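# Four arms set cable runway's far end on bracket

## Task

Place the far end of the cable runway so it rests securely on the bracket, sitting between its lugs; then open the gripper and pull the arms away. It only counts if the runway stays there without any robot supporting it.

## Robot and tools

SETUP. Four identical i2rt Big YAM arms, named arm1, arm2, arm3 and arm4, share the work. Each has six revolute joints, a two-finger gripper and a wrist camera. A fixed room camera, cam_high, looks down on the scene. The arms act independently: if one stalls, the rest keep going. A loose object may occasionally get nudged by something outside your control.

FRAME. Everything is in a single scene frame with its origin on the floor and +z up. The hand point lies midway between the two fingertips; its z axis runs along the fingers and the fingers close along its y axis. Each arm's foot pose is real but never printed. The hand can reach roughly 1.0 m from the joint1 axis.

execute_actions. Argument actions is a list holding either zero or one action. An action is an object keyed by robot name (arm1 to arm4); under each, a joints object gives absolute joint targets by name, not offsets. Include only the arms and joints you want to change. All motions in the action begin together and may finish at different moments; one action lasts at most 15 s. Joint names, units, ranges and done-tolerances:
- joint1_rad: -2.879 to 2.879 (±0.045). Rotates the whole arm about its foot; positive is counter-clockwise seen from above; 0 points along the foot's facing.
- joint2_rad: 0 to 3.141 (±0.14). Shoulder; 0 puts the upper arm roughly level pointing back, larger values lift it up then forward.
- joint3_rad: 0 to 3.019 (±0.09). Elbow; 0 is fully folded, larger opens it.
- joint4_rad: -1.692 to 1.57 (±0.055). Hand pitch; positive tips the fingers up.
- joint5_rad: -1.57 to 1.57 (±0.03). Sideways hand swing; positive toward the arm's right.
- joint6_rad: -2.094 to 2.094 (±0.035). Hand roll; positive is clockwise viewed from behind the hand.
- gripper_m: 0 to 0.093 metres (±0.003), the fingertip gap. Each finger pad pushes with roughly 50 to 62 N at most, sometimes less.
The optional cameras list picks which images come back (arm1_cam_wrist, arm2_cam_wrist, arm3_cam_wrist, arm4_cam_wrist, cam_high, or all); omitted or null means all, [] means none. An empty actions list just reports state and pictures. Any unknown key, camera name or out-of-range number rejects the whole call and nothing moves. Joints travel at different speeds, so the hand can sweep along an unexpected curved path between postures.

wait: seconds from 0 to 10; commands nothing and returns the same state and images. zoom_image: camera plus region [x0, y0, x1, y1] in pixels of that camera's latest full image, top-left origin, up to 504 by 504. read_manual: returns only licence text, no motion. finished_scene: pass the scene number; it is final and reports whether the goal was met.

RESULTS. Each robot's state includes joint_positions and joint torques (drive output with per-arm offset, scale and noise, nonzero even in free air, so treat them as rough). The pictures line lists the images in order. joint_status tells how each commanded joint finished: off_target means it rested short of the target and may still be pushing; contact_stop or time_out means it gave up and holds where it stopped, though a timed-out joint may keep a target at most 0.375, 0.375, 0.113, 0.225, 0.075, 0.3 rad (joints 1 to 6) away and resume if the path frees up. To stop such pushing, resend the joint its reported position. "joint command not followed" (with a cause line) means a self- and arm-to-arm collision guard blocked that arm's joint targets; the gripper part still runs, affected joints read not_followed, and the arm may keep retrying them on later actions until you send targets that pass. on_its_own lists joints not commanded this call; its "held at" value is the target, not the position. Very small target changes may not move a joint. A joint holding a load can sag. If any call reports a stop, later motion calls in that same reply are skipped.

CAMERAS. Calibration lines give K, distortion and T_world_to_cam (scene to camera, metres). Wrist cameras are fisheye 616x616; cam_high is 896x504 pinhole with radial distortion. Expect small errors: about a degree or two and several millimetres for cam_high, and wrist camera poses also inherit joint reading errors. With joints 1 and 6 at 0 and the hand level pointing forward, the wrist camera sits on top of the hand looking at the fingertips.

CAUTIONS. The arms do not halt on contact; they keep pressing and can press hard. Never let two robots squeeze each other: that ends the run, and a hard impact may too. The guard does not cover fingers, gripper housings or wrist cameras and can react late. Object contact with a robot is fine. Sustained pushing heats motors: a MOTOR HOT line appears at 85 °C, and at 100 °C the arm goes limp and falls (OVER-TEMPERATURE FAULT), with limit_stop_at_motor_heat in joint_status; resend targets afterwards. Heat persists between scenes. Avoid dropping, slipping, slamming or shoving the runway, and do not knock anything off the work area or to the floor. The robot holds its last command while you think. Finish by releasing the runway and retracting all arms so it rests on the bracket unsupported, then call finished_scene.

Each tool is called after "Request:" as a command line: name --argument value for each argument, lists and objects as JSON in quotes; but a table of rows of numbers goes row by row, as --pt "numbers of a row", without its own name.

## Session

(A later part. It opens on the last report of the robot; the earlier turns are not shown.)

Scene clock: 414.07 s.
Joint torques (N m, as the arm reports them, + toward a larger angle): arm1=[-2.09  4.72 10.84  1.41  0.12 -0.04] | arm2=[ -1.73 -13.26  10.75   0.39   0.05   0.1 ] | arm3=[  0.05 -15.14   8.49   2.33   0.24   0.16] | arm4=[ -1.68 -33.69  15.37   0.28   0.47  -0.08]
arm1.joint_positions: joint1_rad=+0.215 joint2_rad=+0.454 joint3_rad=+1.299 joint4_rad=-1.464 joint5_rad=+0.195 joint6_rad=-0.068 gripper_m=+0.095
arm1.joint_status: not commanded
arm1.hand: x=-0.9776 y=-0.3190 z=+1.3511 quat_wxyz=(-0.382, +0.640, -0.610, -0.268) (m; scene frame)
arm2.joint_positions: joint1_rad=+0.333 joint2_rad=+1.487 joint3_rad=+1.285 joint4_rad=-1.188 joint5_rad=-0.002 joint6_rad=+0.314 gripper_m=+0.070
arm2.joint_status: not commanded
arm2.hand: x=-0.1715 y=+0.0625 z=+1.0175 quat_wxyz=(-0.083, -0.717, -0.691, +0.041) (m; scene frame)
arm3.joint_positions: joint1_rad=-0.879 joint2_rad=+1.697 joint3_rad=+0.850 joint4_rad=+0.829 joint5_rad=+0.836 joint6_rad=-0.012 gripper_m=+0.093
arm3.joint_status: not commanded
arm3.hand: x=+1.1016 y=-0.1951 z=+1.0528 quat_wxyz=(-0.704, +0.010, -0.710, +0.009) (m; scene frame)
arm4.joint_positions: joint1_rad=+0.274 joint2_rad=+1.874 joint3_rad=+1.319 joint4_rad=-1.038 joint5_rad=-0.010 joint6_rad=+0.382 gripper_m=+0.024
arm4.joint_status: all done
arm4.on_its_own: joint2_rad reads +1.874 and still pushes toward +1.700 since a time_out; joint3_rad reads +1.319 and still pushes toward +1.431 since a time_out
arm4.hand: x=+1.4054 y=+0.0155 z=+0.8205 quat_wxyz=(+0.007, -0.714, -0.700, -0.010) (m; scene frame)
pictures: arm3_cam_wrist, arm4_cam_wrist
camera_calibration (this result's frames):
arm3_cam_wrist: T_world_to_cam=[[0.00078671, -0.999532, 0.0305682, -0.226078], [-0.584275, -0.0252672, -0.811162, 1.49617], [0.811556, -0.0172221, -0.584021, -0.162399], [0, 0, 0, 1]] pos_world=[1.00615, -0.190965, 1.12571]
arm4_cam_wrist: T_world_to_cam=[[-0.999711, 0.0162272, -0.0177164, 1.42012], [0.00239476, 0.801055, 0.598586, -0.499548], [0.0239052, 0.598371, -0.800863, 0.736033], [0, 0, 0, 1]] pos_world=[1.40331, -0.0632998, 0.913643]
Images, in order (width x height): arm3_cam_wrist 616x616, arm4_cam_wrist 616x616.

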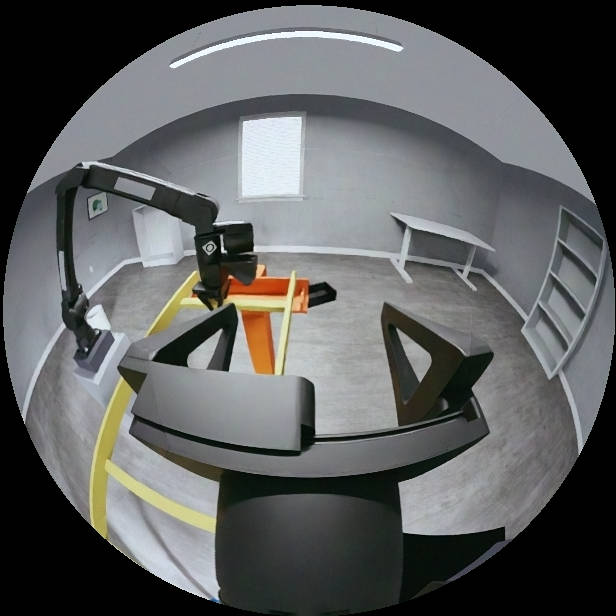

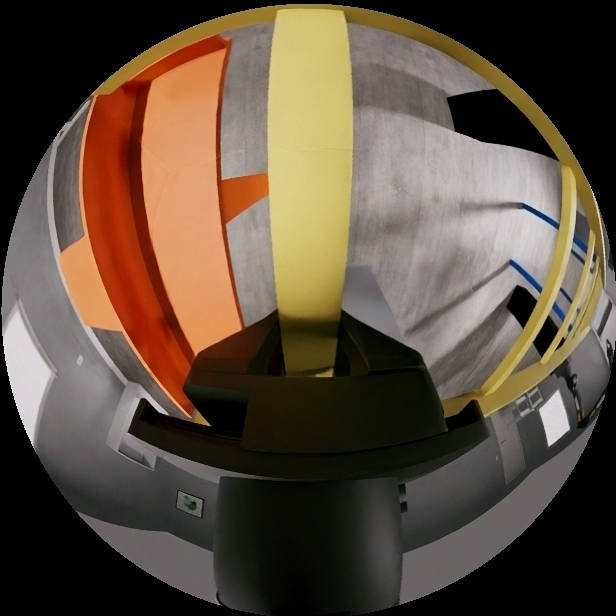

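Request:
execute_actions --actions '[{"arm4":{"joints":{"joint1_rad":0.245,"joint2_rad":1.76,"joint4_rad":-0.99,"joint6_rad":0.365}}}]' --cameras '["arm3_cam_wrist","arm4_cam_wrist"]'

Request:
zoom_image --camera "arm3_cam_wrist" --region '[170, 250, 350, 380]'

Scene clock: 423.23 s.
Joint torques (N m, as the arm reports them, + toward a larger angle): arm1=[-2.17  4.95 10.87  1.41  0.12 -0.04] | arm2=[ -1.7  -13.19  10.73   0.38   0.05   0.11] | arm3=[  0.07 -15.06   8.52   2.34   0.24   0.14] | arm4=[ -2.27 -32.1   15.18   0.84   0.24  -0.18]
arm1.joint_positions: joint1_rad=+0.215 joint2_rad=+0.454 joint3_rad=+1.299 joint4_rad=-1.464 joint5_rad=+0.195 joint6_rad=-0.068 gripper_m=+0.095
arm1.joint_status: not commanded
arm1.hand: x=-0.9776 y=-0.3190 z=+1.3511 quat_wxyz=(-0.382, +0.640, -0.610, -0.268) (m; scene frame)
arm2.joint_positions: joint1_rad=+0.333 joint2_rad=+1.487 joint3_rad=+1.285 joint4_rad=-1.188 joint5_rad=-0.002 joint6_rad=+0.314 gripper_m=+0.070
arm2.joint_status: not commanded
arm2.hand: x=-0.1715 y=+0.0625 z=+1.0175 quat_wxyz=(-0.083, -0.717, -0.691, +0.041) (m; scene frame)
arm3.joint_positions: joint1_rad=-0.879 joint2_rad=+1.697 joint3_rad=+0.850 joint4_rad=+0.829 joint5_rad=+0.836 joint6_rad=-0.012 gripper_m=+0.093
arm3.joint_status: not commanded
arm3.hand: x=+1.1016 y=-0.1951 z=+1.0528 quat_wxyz=(-0.704, +0.010, -0.710, +0.009) (m; scene frame)
arm4.joint_positions: joint1_rad=+0.264 joint2_rad=+1.906 joint3_rad=+1.319 joint4_rad=-1.005 joint5_rad=-0.004 joint6_rad=+0.376 gripper_m=+0.024
arm4.joint_status: joint2_rad off_target (ended at +1.906, target +1.760); the others done
arm4.on_its_own: joint2_rad reads +1.906 and still pushes toward +1.760 since a time_out; joint3_rad reads +1.319 and still pushes toward +1.431 since a time_out
arm4.hand: x=+1.4008 y=+0.0090 z=+0.8041 quat_wxyz=(+0.008, -0.715, -0.699, -0.007) (m; scene frame)
pictures: arm3_cam_wrist, arm4_cam_wrist
camera_calibration (this result's frames):
arm3_cam_wrist: T_world_to_cam=[[0.00078671, -0.999532, 0.0305682, -0.226078], [-0.584275, -0.0252672, -0.811162, 1.49617], [0.811556, -0.0172221, -0.584021, -0.162399], [0, 0, 0, 1]] pos_world=[1.00615, -0.190965, 1.12571]
arm4_cam_wrist: T_world_to_cam=[[-0.999722, 0.0202512, -0.0121132, 1.41077], [0.00903865, 0.802802, 0.596177, -0.491884], [0.0217978, 0.595902, -0.802762, 0.73142], [0, 0, 0, 1]] pos_world=[1.39888, -0.0695388, 0.897495]
Images, in order (width x height): arm3_cam_wrist 616x616, arm4_cam_wrist 616x616.

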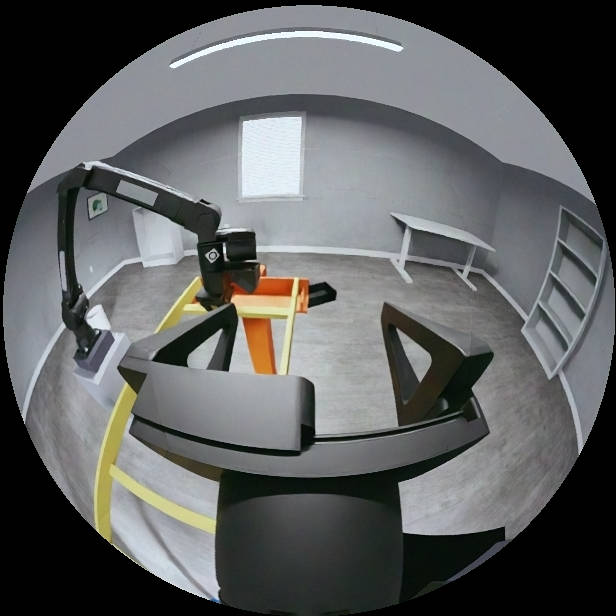

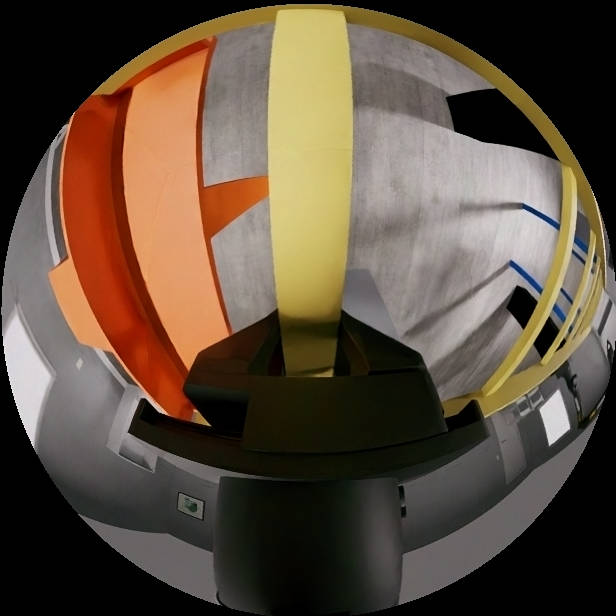

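Region (170, 250, 350, 380) of arm3_cam_wrist's 616x616 image, scaled by 2.800, with more detail than that image has.

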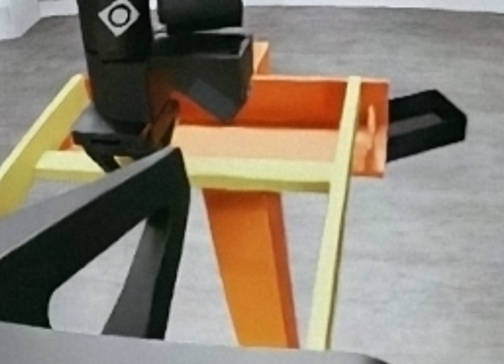

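Well aligned. Lower further.

Request:
execute_actions --actions '[{"arm4":{"joints":{"joint1_rad":0.27,"joint2_rad":1.85,"joint3_rad":1.40,"joint4_rad":-0.975}}}]' --cameras '["arm3_cam_wrist","arm4_cam_wrist"]'

Request:
zoom_image --camera "arm3_cam_wrist" --region '[170, 250, 350, 380]'

Scene clock: 428.33 s.
Joint torques (N m, as the arm reports them, + toward a larger angle): arm1=[-2.17  4.77 10.87  1.38  0.12 -0.04] | arm2=[ -1.67 -13.16  10.75   0.38   0.05   0.1 ] | arm3=[  0.04 -15.09   8.5    2.34   0.24   0.16] | arm4=[ -0.91 -29.92  12.66   0.24  -0.05  -0.19]
arm1.joint_positions: joint1_rad=+0.215 joint2_rad=+0.454 joint3_rad=+1.299 joint4_rad=-1.464 joint5_rad=+0.195 joint6_rad=-0.068 gripper_m=+0.095
arm1.joint_status: not commanded
arm1.hand: x=-0.9776 y=-0.3190 z=+1.3511 quat_wxyz=(-0.382, +0.640, -0.610, -0.268) (m; scene frame)
arm2.joint_positions: joint1_rad=+0.333 joint2_rad=+1.487 joint3_rad=+1.285 joint4_rad=-1.188 joint5_rad=-0.002 joint6_rad=+0.314 gripper_m=+0.070
arm2.joint_status: not commanded
arm2.hand: x=-0.1715 y=+0.0625 z=+1.0175 quat_wxyz=(-0.083, -0.717, -0.691, +0.041) (m; scene frame)
arm3.joint_positions: joint1_rad=-0.879 joint2_rad=+1.697 joint3_rad=+0.850 joint4_rad=+0.829 joint5_rad=+0.836 joint6_rad=-0.012 gripper_m=+0.093
arm3.joint_status: not commanded
arm3.hand: x=+1.1016 y=-0.1951 z=+1.0528 quat_wxyz=(-0.704, +0.010, -0.710, +0.009) (m; scene frame)
arm4.joint_positions: joint1_rad=+0.264 joint2_rad=+1.969 joint3_rad=+1.319 joint4_rad=-0.972 joint5_rad=+0.004 joint6_rad=+0.376 gripper_m=+0.024
arm4.joint_status: all done
arm4.hand: x=+1.3994 y=+0.0092 z=+0.7723 quat_wxyz=(+0.023, -0.715, -0.699, -0.010) (m; scene frame)
pictures: arm3_cam_wrist, arm4_cam_wrist
camera_calibration (this result's frames):
arm3_cam_wrist: T_world_to_cam=[[0.00078671, -0.999532, 0.0305682, -0.226078], [-0.584275, -0.0252672, -0.811162, 1.49617], [0.811556, -0.0172221, -0.584021, -0.162399], [0, 0, 0, 1]] pos_world=[1.00615, -0.190965, 1.12571]
arm4_cam_wrist: T_world_to_cam=[[-0.999782, 0.0199529, 0.00609691, 1.39505], [0.0194673, 0.787035, 0.616602, -0.503295], [0.00750454, 0.616586, -0.787252, 0.71358], [0, 0, 0, 1]] pos_world=[1.39919, -0.071708, 0.863594]
Images, in order (width x height): arm3_cam_wrist 616x616, arm4_cam_wrist 616x616.

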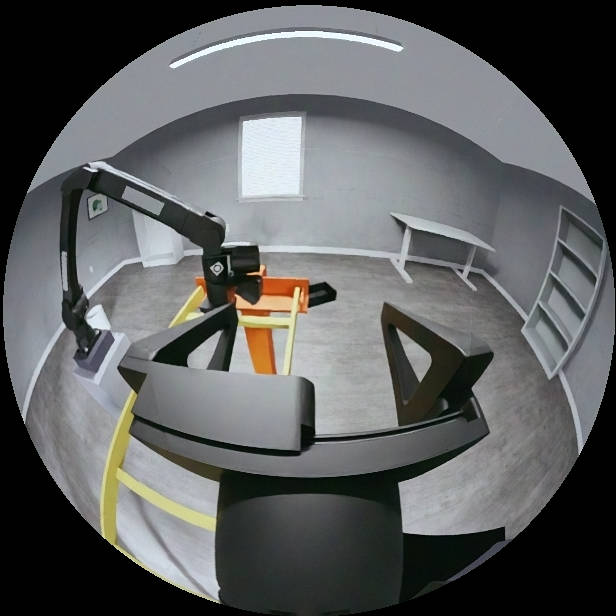

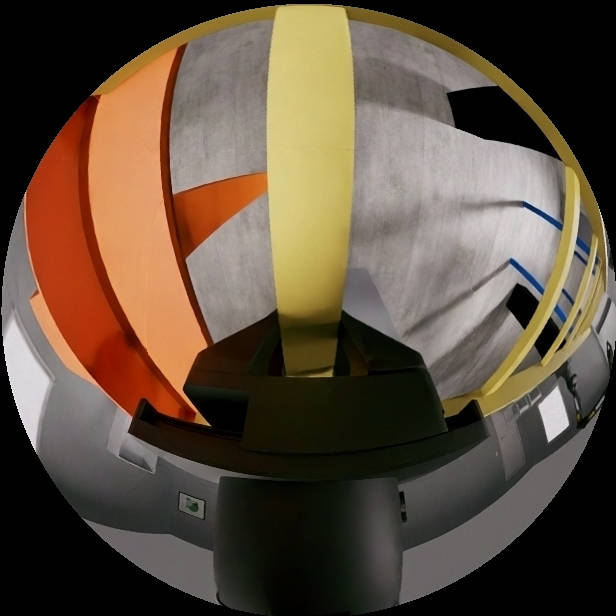

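Region (170, 250, 350, 380) of arm3_cam_wrist's 616x616 image, scaled by 2.800, with more detail than that image has.

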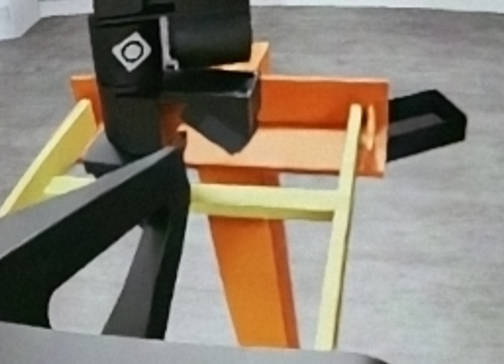

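Request:
execute_actions --actions '[{"arm4":{"joints":{"joint1_rad":0.29,"joint2_rad":1.96,"joint3_rad":1.33}},"arm3":{"joints":{"joint1_rad":-1.3,"joint2_rad":1.0,"joint3_rad":0.9,"joint4_rad":-0.5,"joint5_rad":0}},"arm2":{"joints":{"joint2_rad":0.6,"joint3_rad":1.2}}}]' --cameras '["arm4_cam_wrist"]'

Request:
execute_actions --actions '[{"arm4":{"joints":{"joint1_rad":0.27,"gripper_m":0.06}}}]' --cameras '[]'

Request:
execute_actions --actions '[{"arm4":{"joints":{"joint2_rad":1.2,"joint3_rad":1.2,"joint4_rad":-1.2}}}]' --cameras '["arm4_cam_wrist","cam_high"]'

Scene clock: 438.97 s.
Joint torques (N m, as the arm reports them, + toward a larger angle): arm1=[-2.06  4.95 10.85  1.38  0.12 -0.05] | arm2=[-1.77  1.13 10.14  1.71  0.04  0.08] | arm3=[ 0.25 -4.96 14.23  1.08 -0.11  0.12] | arm4=[  0.64 -20.36   7.87   0.19  -0.05  -0.18]
arm1.joint_positions: joint1_rad=+0.215 joint2_rad=+0.454 joint3_rad=+1.299 joint4_rad=-1.464 joint5_rad=+0.195 joint6_rad=-0.068 gripper_m=+0.095
arm1.joint_status: not commanded
arm1.hand: x=-0.9776 y=-0.3190 z=+1.3511 quat_wxyz=(-0.382, +0.640, -0.610, -0.268) (m; scene frame)
arm2.joint_positions: joint1_rad=+0.333 joint2_rad=+0.594 joint3_rad=+1.186 joint4_rad=-1.193 joint5_rad=-0.002 joint6_rad=+0.314 gripper_m=+0.070
arm2.joint_status: all done
arm2.hand: x=-0.2306 y=+0.2660 z=+1.2945 quat_wxyz=(-0.415, -0.637, -0.612, +0.218) (m; scene frame)
arm3.joint_positions: joint1_rad=-1.307 joint2_rad=+0.985 joint3_rad=+0.879 joint4_rad=-0.484 joint5_rad=+0.004 joint6_rad=-0.010 gripper_m=+0.093
arm3.joint_status: all done
arm3.hand: x=+1.0348 y=-0.3601 z=+1.1514 quat_wxyz=(-0.464, +0.183, -0.862, -0.091) (m; scene frame)
arm4.joint_positions: joint1_rad=+0.264 joint2_rad=+1.971 joint3_rad=+1.316 joint4_rad=-0.971 joint5_rad=+0.004 joint6_rad=+0.376 gripper_m=+0.024
arm4.joint_status: all done
arm4.hand: x=+1.3989 y=+0.0105 z=+0.7704 quat_wxyz=(+0.025, -0.715, -0.699, -0.011) (m; scene frame)
pictures: arm4_cam_wrist
camera_calibration (this result's frames):
arm4_cam_wrist: T_world_to_cam=[[-0.999775, 0.0199191, 0.00734597, 1.39359], [0.0201899, 0.785044, 0.619111, -0.50608], [0.0065652, 0.61912, -0.785269, 0.71108], [0, 0, 0, 1]] pos_world=[1.39883, -0.070708, 0.861472]
Images, in order (width x height): arm4_cam_wrist 616x616.

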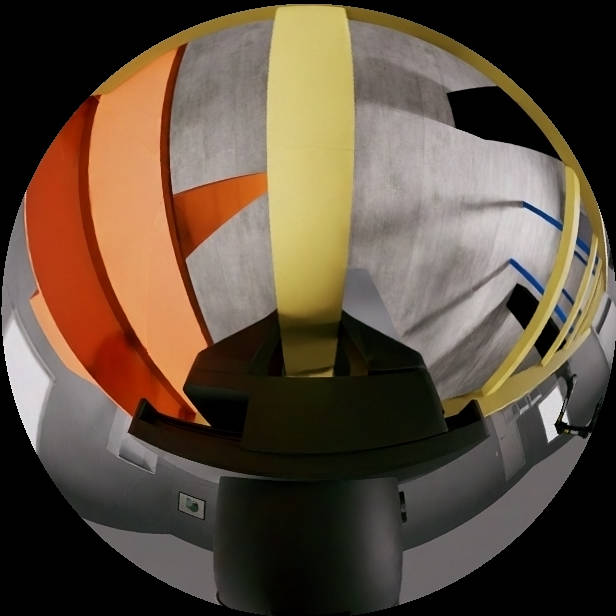

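Scene clock: 439.60 s.
Joint torques (N m, as the arm reports them, + toward a larger angle): arm1=[-2.07  4.9  10.85  1.4   0.12 -0.05] | arm2=[-1.73  0.96 10.12  1.69  0.04  0.09] | arm3=[ 0.28 -4.97 14.22  1.07 -0.12  0.13] | arm4=[ -0.54 -19.94   8.02   0.18   0.02  -0.18]
arm1.joint_positions: joint1_rad=+0.215 joint2_rad=+0.454 joint3_rad=+1.299 joint4_rad=-1.464 joint5_rad=+0.195 joint6_rad=-0.068 gripper_m=+0.095
arm1.joint_status: not commanded
arm1.hand: x=-0.9776 y=-0.3190 z=+1.3511 quat_wxyz=(-0.382, +0.640, -0.610, -0.268) (m; scene frame)
arm2.joint_positions: joint1_rad=+0.333 joint2_rad=+0.594 joint3_rad=+1.186 joint4_rad=-1.193 joint5_rad=-0.002 joint6_rad=+0.314 gripper_m=+0.070
arm2.joint_status: not commanded
arm2.hand: x=-0.2306 y=+0.2660 z=+1.2945 quat_wxyz=(-0.415, -0.637, -0.612, +0.218) (m; scene frame)
arm3.joint_positions: joint1_rad=-1.307 joint2_rad=+0.985 joint3_rad=+0.879 joint4_rad=-0.484 joint5_rad=+0.004 joint6_rad=-0.010 gripper_m=+0.093
arm3.joint_status: not commanded
arm3.hand: x=+1.0348 y=-0.3601 z=+1.1514 quat_wxyz=(-0.464, +0.183, -0.862, -0.091) (m; scene frame)
arm4.joint_positions: joint1_rad=+0.264 joint2_rad=+1.964 joint3_rad=+1.316 joint4_rad=-0.971 joint5_rad=+0.002 joint6_rad=+0.376 gripper_m=+0.060
arm4.joint_status: all done
arm4.hand: x=+1.3996 y=+0.0097 z=+0.7737 quat_wxyz=(+0.021, -0.715, -0.699, -0.010) (m; scene frame)
pictures: none
No camera images: the call's "cameras" was empty. Leave "cameras" out to get every camera's image.

Scene clock: 441.13 s.
Joint torques (N m, as the arm reports them, + toward a larger angle): arm1=[-2.28  4.87 10.83  1.43  0.12 -0.05] | arm2=[-1.73  0.95 10.14  1.69  0.04  0.09] | arm3=[ 0.27 -4.95 14.22  1.05 -0.11  0.13] | arm4=[-1.16 -7.31 10.31  0.75  0.14 -0.2 ]
arm1.joint_positions: joint1_rad=+0.215 joint2_rad=+0.454 joint3_rad=+1.299 joint4_rad=-1.464 joint5_rad=+0.195 joint6_rad=-0.068 gripper_m=+0.095
arm1.joint_status: not commanded
arm1.hand: x=-0.9776 y=-0.3190 z=+1.3511 quat_wxyz=(-0.382, +0.640, -0.610, -0.268) (m; scene frame)
arm2.joint_positions: joint1_rad=+0.333 joint2_rad=+0.594 joint3_rad=+1.186 joint4_rad=-1.193 joint5_rad=-0.002 joint6_rad=+0.314 gripper_m=+0.070
arm2.joint_status: not commanded
arm2.hand: x=-0.2306 y=+0.2660 z=+1.2945 quat_wxyz=(-0.415, -0.637, -0.612, +0.218) (m; scene frame)
arm3.joint_positions: joint1_rad=-1.307 joint2_rad=+0.985 joint3_rad=+0.879 joint4_rad=-0.484 joint5_rad=+0.004 joint6_rad=-0.010 gripper_m=+0.093
arm3.joint_status: not commanded
arm3.hand: x=+1.0348 y=-0.3601 z=+1.1514 quat_wxyz=(-0.464, +0.183, -0.862, -0.091) (m; scene frame)
arm4.joint_positions: joint1_rad=+0.270 joint2_rad=+1.187 joint3_rad=+1.187 joint4_rad=-1.191 joint5_rad=-0.002 joint6_rad=+0.376 gripper_m=+0.060
arm4.joint_status: all done
arm4.hand: x=+1.3650 y=+0.1104 z=+1.0743 quat_wxyz=(-0.174, -0.700, -0.688, +0.074) (m; scene frame)
pictures: arm4_cam_wrist, cam_high
camera_calibration (this result's frames):
arm4_cam_wrist: T_world_to_cam=[[-0.988277, -0.0156996, -0.15186, 1.51469], [-0.0546114, 0.965236, 0.255613, -0.299223], [0.142568, 0.26091, -0.954778, 0.924102], [0, 0, 0, 1]] pos_world=[1.34884, 0.0714934, 1.18882]
Images, in order (width x height): arm4_cam_wrist 616x616, cam_high 896x504.

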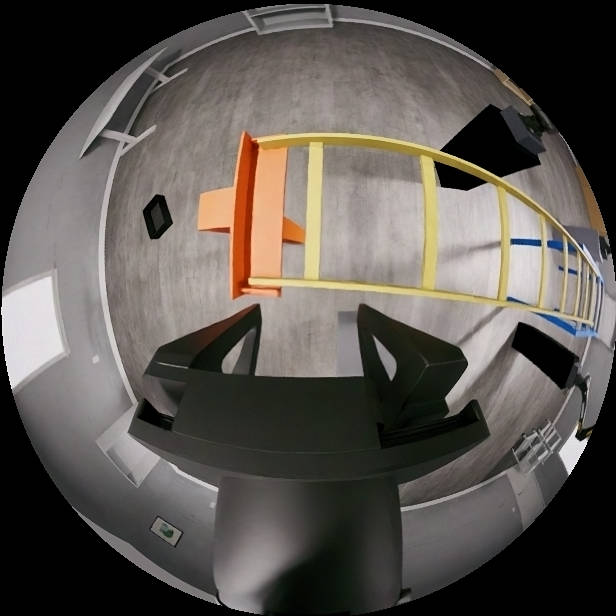

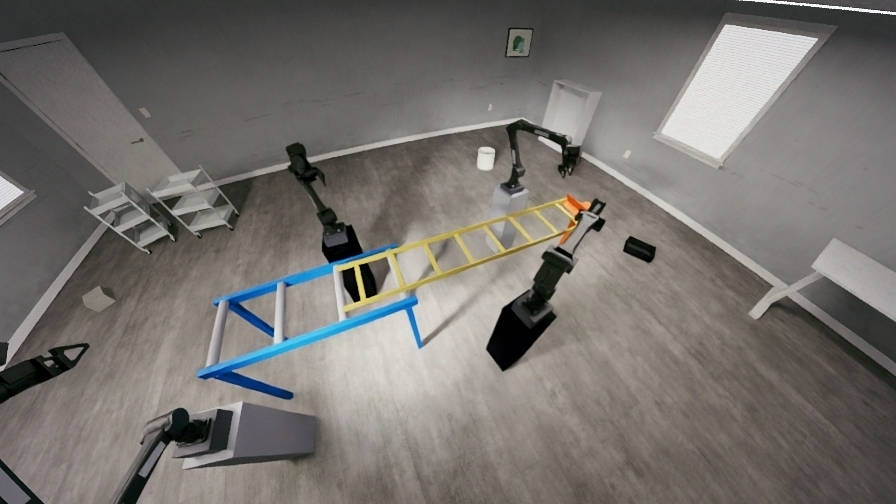

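Request:
zoom_image --camera "arm4_cam_wrist" --region '[190, 120, 370, 310]'

Region (190, 120, 370, 310) of arm4_cam_wrist's 616x616 image, scaled by 2.653, with more detail than that image has; it fills the left 477 columns of this view, and the rest is white.

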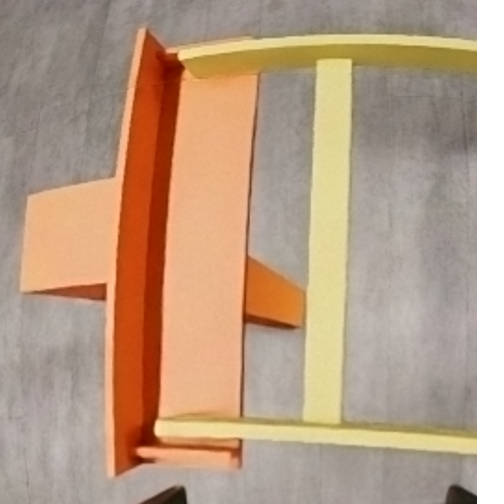

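Request:
execute_actions --actions '[{"arm4":{"joints":{"joint1_rad":-0.19,"joint2_rad":1.75,"joint3_rad":1.35,"joint4_rad":-1.1,"joint6_rad":-0.085,"gripper_m":0.093}},"arm3":{"joints":{"joint1_rad":-1.7,"joint2_rad":0.6}}}]' --cameras '["arm4_cam_wrist"]'

Scene clock: 456.53 s.
Joint torques (N m, as the arm reports them, + toward a larger angle): arm1=[-2.16  4.95 10.84  1.45  0.13 -0.04] | arm2=[-1.75  1.   10.12  1.69  0.04  0.09] | arm3=[-1.08  0.69 14.04  1.36  0.02  0.13] | arm4=[ -0.14 -17.93   9.2    0.53   0.    -0.2 ]
arm1.joint_positions: joint1_rad=+0.215 joint2_rad=+0.454 joint3_rad=+1.299 joint4_rad=-1.464 joint5_rad=+0.195 joint6_rad=-0.068 gripper_m=+0.095
arm1.joint_status: not commanded
arm1.hand: x=-0.9776 y=-0.3190 z=+1.3511 quat_wxyz=(-0.382, +0.640, -0.610, -0.268) (m; scene frame)
arm2.joint_positions: joint1_rad=+0.333 joint2_rad=+0.594 joint3_rad=+1.186 joint4_rad=-1.193 joint5_rad=-0.002 joint6_rad=+0.314 gripper_m=+0.070
arm2.joint_status: not commanded
arm2.hand: x=-0.2306 y=+0.2660 z=+1.2945 quat_wxyz=(-0.415, -0.637, -0.612, +0.218) (m; scene frame)
arm3.joint_positions: joint1_rad=-1.690 joint2_rad=+0.588 joint3_rad=+0.879 joint4_rad=-0.487 joint5_rad=+0.001 joint6_rad=-0.010 gripper_m=+0.093
arm3.joint_status: all done
arm3.hand: x=+0.9693 y=-0.5304 z=+1.3038 quat_wxyz=(-0.636, +0.014, -0.771, -0.005) (m; scene frame)
arm4.joint_positions: joint1_rad=-0.204 joint2_rad=+1.752 joint3_rad=+1.333 joint4_rad=-1.100 joint5_rad=+0.001 joint6_rad=-0.072 gripper_m=+0.093
arm4.joint_status: all done
arm4.hand: x=+1.1596 y=-0.0151 z=+0.8848 quat_wxyz=(-0.018, -0.722, -0.691, +0.019) (m; scene frame)
pictures: arm4_cam_wrist
camera_calibration (this result's frames):
arm4_cam_wrist: T_world_to_cam=[[-0.999174, 0.0389358, -0.0115977, 1.17036], [0.0266431, 0.84351, 0.536453, -0.485393], [0.03067, 0.535701, -0.843851, 0.840944], [0, 0, 0, 1]] pos_world=[1.15653, -0.0866293, 0.983596]
Images, in order (width x height): arm4_cam_wrist 616x616.

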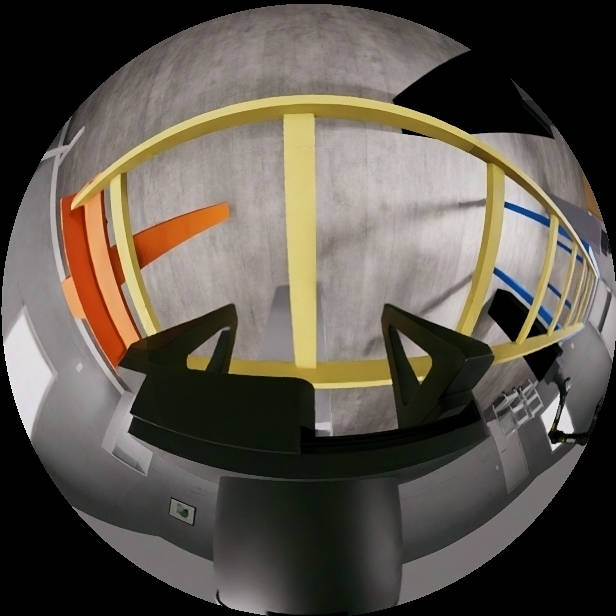

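Request:
execute_actions --actions '[{"arm4":{"joints":{"joint1_rad":-0.16,"joint2_rad":1.93,"joint3_rad":1.285,"joint4_rad":-0.91,"joint6_rad":0.0}}}]' --cameras '[]'

Request:
execute_actions --actions '[{"arm4":{"joints":{"joint1_rad":-0.03}}}]' --cameras '["arm4_cam_wrist"]'

Scene clock: 467.23 s.
Joint torques (N m, as the arm reports them, + toward a larger angle): arm1=[-2.22  4.82 10.85  1.38  0.12 -0.06] | arm2=[-1.74  0.96 10.13  1.69  0.04  0.09] | arm3=[-1.04  1.21 14.13  1.35  0.02  0.13] | arm4=[ -0.89 -19.66   7.83   0.76   0.02   0.08]
arm1.joint_positions: joint1_rad=+0.215 joint2_rad=+0.454 joint3_rad=+1.299 joint4_rad=-1.464 joint5_rad=+0.195 joint6_rad=-0.068 gripper_m=+0.095
arm1.joint_status: not commanded
arm1.hand: x=-0.9776 y=-0.3190 z=+1.3511 quat_wxyz=(-0.382, +0.640, -0.610, -0.268) (m; scene frame)
arm2.joint_positions: joint1_rad=+0.333 joint2_rad=+0.594 joint3_rad=+1.186 joint4_rad=-1.193 joint5_rad=-0.002 joint6_rad=+0.314 gripper_m=+0.070
arm2.joint_status: not commanded
arm2.hand: x=-0.2306 y=+0.2660 z=+1.2945 quat_wxyz=(-0.415, -0.637, -0.612, +0.218) (m; scene frame)
arm3.joint_positions: joint1_rad=-1.690 joint2_rad=+0.588 joint3_rad=+0.879 joint4_rad=-0.487 joint5_rad=+0.001 joint6_rad=-0.010 gripper_m=+0.093
arm3.joint_status: not commanded
arm3.hand: x=+0.9693 y=-0.5304 z=+1.3038 quat_wxyz=(-0.636, +0.014, -0.771, -0.005) (m; scene frame)
arm4.joint_positions: joint1_rad=-0.168 joint2_rad=+1.937 joint3_rad=+1.271 joint4_rad=-0.920 joint5_rad=+0.001 joint6_rad=-0.013 gripper_m=+0.093
arm4.joint_status: all done
arm4.hand: x=+1.1782 y=-0.0160 z=+0.7733 quat_wxyz=(+0.004, -0.730, -0.683, -0.006) (m; scene frame)
pictures: none
No camera images: the call's "cameras" was empty. Leave "cameras" out to get every camera's image.

Scene clock: 469.13 s.
Joint torques (N m, as the arm reports them, + toward a larger angle): arm1=[-1.97  4.76 10.85  1.4   0.12 -0.05] | arm2=[-1.72  1.01 10.14  1.69  0.04  0.08] | arm3=[-1.04  1.24 14.12  1.34  0.02  0.13] | arm4=[  3.17 -19.52   7.85   0.67  -0.92  -0.07]
arm1.joint_positions: joint1_rad=+0.215 joint2_rad=+0.454 joint3_rad=+1.299 joint4_rad=-1.464 joint5_rad=+0.195 joint6_rad=-0.068 gripper_m=+0.095
arm1.joint_status: not commanded
arm1.hand: x=-0.9776 y=-0.3190 z=+1.3511 quat_wxyz=(-0.382, +0.640, -0.610, -0.268) (m; scene frame)
arm2.joint_positions: joint1_rad=+0.333 joint2_rad=+0.594 joint3_rad=+1.186 joint4_rad=-1.193 joint5_rad=-0.002 joint6_rad=+0.314 gripper_m=+0.070
arm2.joint_status: not commanded
arm2.hand: x=-0.2306 y=+0.2660 z=+1.2945 quat_wxyz=(-0.415, -0.637, -0.612, +0.218) (m; scene frame)
arm3.joint_positions: joint1_rad=-1.690 joint2_rad=+0.588 joint3_rad=+0.879 joint4_rad=-0.487 joint5_rad=+0.001 joint6_rad=-0.010 gripper_m=+0.093
arm3.joint_status: not commanded
arm3.hand: x=+0.9693 y=-0.5304 z=+1.3038 quat_wxyz=(-0.636, +0.014, -0.771, -0.005) (m; scene frame)
arm4.joint_positions: joint1_rad=-0.097 joint2_rad=+1.938 joint3_rad=+1.271 joint4_rad=-0.918 joint5_rad=+0.026 joint6_rad=+0.001 gripper_m=+0.093
arm4.joint_status: joint1_rad time_out (moved +0.071 of +0.138)
arm4.on_its_own: joint1_rad reads -0.097 and still pushes toward -0.030 since a time_out
arm4.hand: x=+1.2109 y=-0.0176 z=+0.7728 quat_wxyz=(+0.013, -0.710, -0.704, +0.003) (m; scene frame)
pictures: arm4_cam_wrist
camera_calibration (this result's frames):
arm4_cam_wrist: T_world_to_cam=[[-0.999939, 0.006073, 0.00925644, 1.20458], [0.0103684, 0.806803, 0.590729, -0.44744], [-0.00388063, 0.590789, -0.806817, 0.760354], [0, 0, 0, 1]] pos_world=[1.2121, -0.0955278, 0.866632]
Images, in order (width x height): arm4_cam_wrist 616x616.

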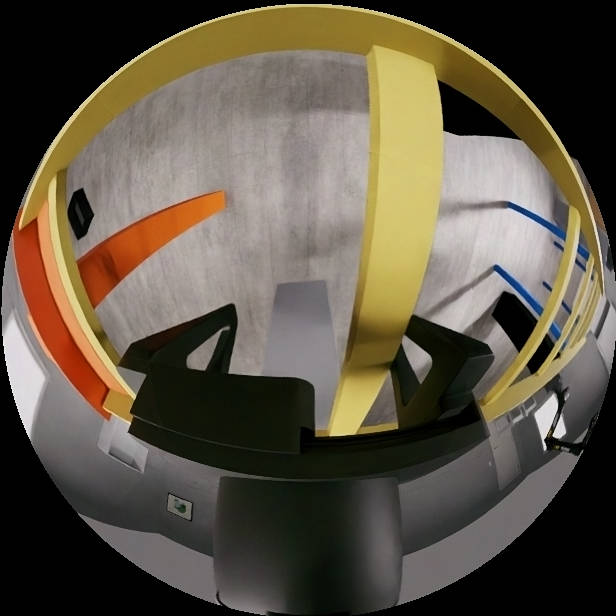

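Request:
execute_actions --actions '[{"arm4":{"joints":{"joint1_rad":0.04}}}]' --cameras '[]'

Scene clock: 475.20 s.
Joint torques (N m, as the arm reports them, + toward a larger angle): arm1=[-2.15  5.04 10.83  1.4   0.11 -0.06] | arm2=[-1.74  1.07 10.13  1.69  0.04  0.09] | arm3=[-0.98  1.25 14.13  1.34  0.03  0.13] | arm4=[  5.03 -19.8    7.94   0.67  -1.53  -0.19]
arm1.joint_positions: joint1_rad=+0.215 joint2_rad=+0.454 joint3_rad=+1.299 joint4_rad=-1.464 joint5_rad=+0.195 joint6_rad=-0.068 gripper_m=+0.095
arm1.joint_status: not commanded
arm1.hand: x=-0.9776 y=-0.3190 z=+1.3511 quat_wxyz=(-0.382, +0.640, -0.610, -0.268) (m; scene frame)
arm2.joint_positions: joint1_rad=+0.333 joint2_rad=+0.594 joint3_rad=+1.186 joint4_rad=-1.193 joint5_rad=-0.002 joint6_rad=+0.314 gripper_m=+0.070
arm2.joint_status: not commanded
arm2.hand: x=-0.2306 y=+0.2660 z=+1.2945 quat_wxyz=(-0.415, -0.637, -0.612, +0.218) (m; scene frame)
arm3.joint_positions: joint1_rad=-1.690 joint2_rad=+0.588 joint3_rad=+0.879 joint4_rad=-0.487 joint5_rad=+0.001 joint6_rad=-0.010 gripper_m=+0.093
arm3.joint_status: not commanded
arm3.hand: x=+0.9693 y=-0.5304 z=+1.3038 quat_wxyz=(-0.636, +0.014, -0.771, -0.005) (m; scene frame)
arm4.joint_positions: joint1_rad=-0.056 joint2_rad=+1.938 joint3_rad=+1.269 joint4_rad=-0.918 joint5_rad=+0.041 joint6_rad=+0.013 gripper_m=+0.093
arm4.joint_status: joint1_rad time_out (moved +0.042 of +0.137)
arm4.on_its_own: joint1_rad reads -0.056 and still pushes toward +0.040 since a time_out
arm4.hand: x=+1.2297 y=-0.0167 z=+0.7723 quat_wxyz=(+0.019, -0.700, -0.714, +0.008) (m; scene frame)
pictures: none
No camera images: the call's "cameras" was empty. Leave "cameras" out to get every camera's image.

Request:
execute_actions --actions '[{"arm4":{"joints":{"joint1_rad":-0.12,"joint2_rad":1.2,"joint3_rad":1.2,"joint4_rad":-1.2}}}]' --cameras '["arm4_cam_wrist","cam_high"]'

Request:
zoom_image --camera "arm4_cam_wrist" --region '[100, 100, 340, 340]'

Scene clock: 480.90 s.
Joint torques (N m, as the arm reports them, + toward a larger angle): arm1=[-2.18  4.92 10.85  1.43  0.12 -0.05] | arm2=[-1.73  1.01 10.14  1.69  0.04  0.09] | arm3=[-1.03  1.25 14.12  1.36  0.02  0.13] | arm4=[-1.7  -7.07 10.65  0.74 -0.02 -0.14]
arm1.joint_positions: joint1_rad=+0.215 joint2_rad=+0.454 joint3_rad=+1.299 joint4_rad=-1.464 joint5_rad=+0.195 joint6_rad=-0.068 gripper_m=+0.095
arm1.joint_status: not commanded
arm1.hand: x=-0.9776 y=-0.3190 z=+1.3511 quat_wxyz=(-0.382, +0.640, -0.610, -0.268) (m; scene frame)
arm2.joint_positions: joint1_rad=+0.333 joint2_rad=+0.594 joint3_rad=+1.186 joint4_rad=-1.193 joint5_rad=-0.002 joint6_rad=+0.314 gripper_m=+0.070
arm2.joint_status: not commanded
arm2.hand: x=-0.2306 y=+0.2660 z=+1.2945 quat_wxyz=(-0.415, -0.637, -0.612, +0.218) (m; scene frame)
arm3.joint_positions: joint1_rad=-1.690 joint2_rad=+0.588 joint3_rad=+0.879 joint4_rad=-0.487 joint5_rad=+0.001 joint6_rad=-0.010 gripper_m=+0.093
arm3.joint_status: not commanded
arm3.hand: x=+0.9693 y=-0.5304 z=+1.3038 quat_wxyz=(-0.636, +0.014, -0.771, -0.005) (m; scene frame)
arm4.joint_positions: joint1_rad=-0.113 joint2_rad=+1.186 joint3_rad=+1.183 joint4_rad=-1.191 joint5_rad=+0.002 joint6_rad=+0.007 gripper_m=+0.093
arm4.joint_status: all done
arm4.hand: x=+1.2081 y=+0.0850 z=+1.0725 quat_wxyz=(-0.132, -0.706, -0.683, +0.133) (m; scene frame)
pictures: arm4_cam_wrist, cam_high
camera_calibration (this result's frames):
arm4_cam_wrist: T_world_to_cam=[[-0.999612, 0.0233644, -0.0151334, 1.22268], [0.0190971, 0.97111, 0.237868, -0.353365], [0.0202538, 0.237487, -0.97118, 1.11875], [0, 0, 0, 1]] pos_world=[1.2063, 0.0489007, 1.18906]
Images, in order (width x height): arm4_cam_wrist 616x616, cam_high 896x504.

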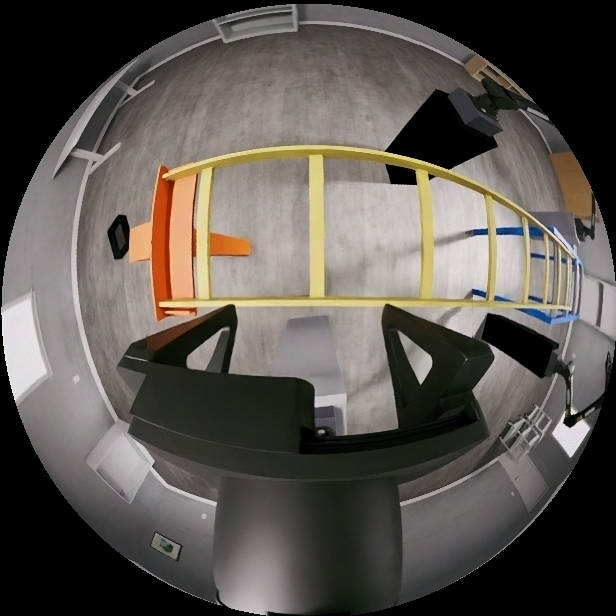

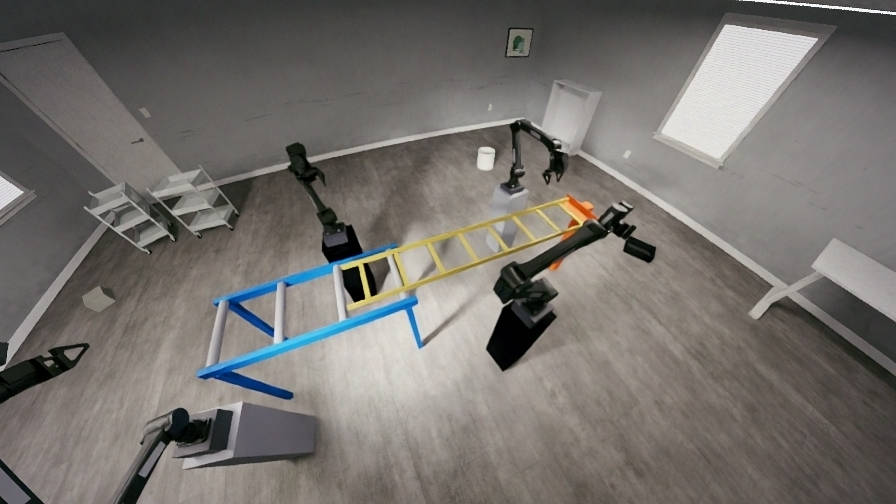

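Region (100, 100, 340, 340) of arm4_cam_wrist's 616x616 image, scaled by 2.100, with more detail than that image has.

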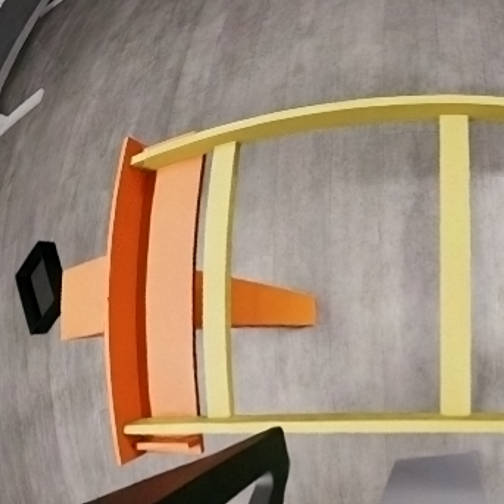

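Request:
finished_scene --scene 1

The scene is finished: the task was done.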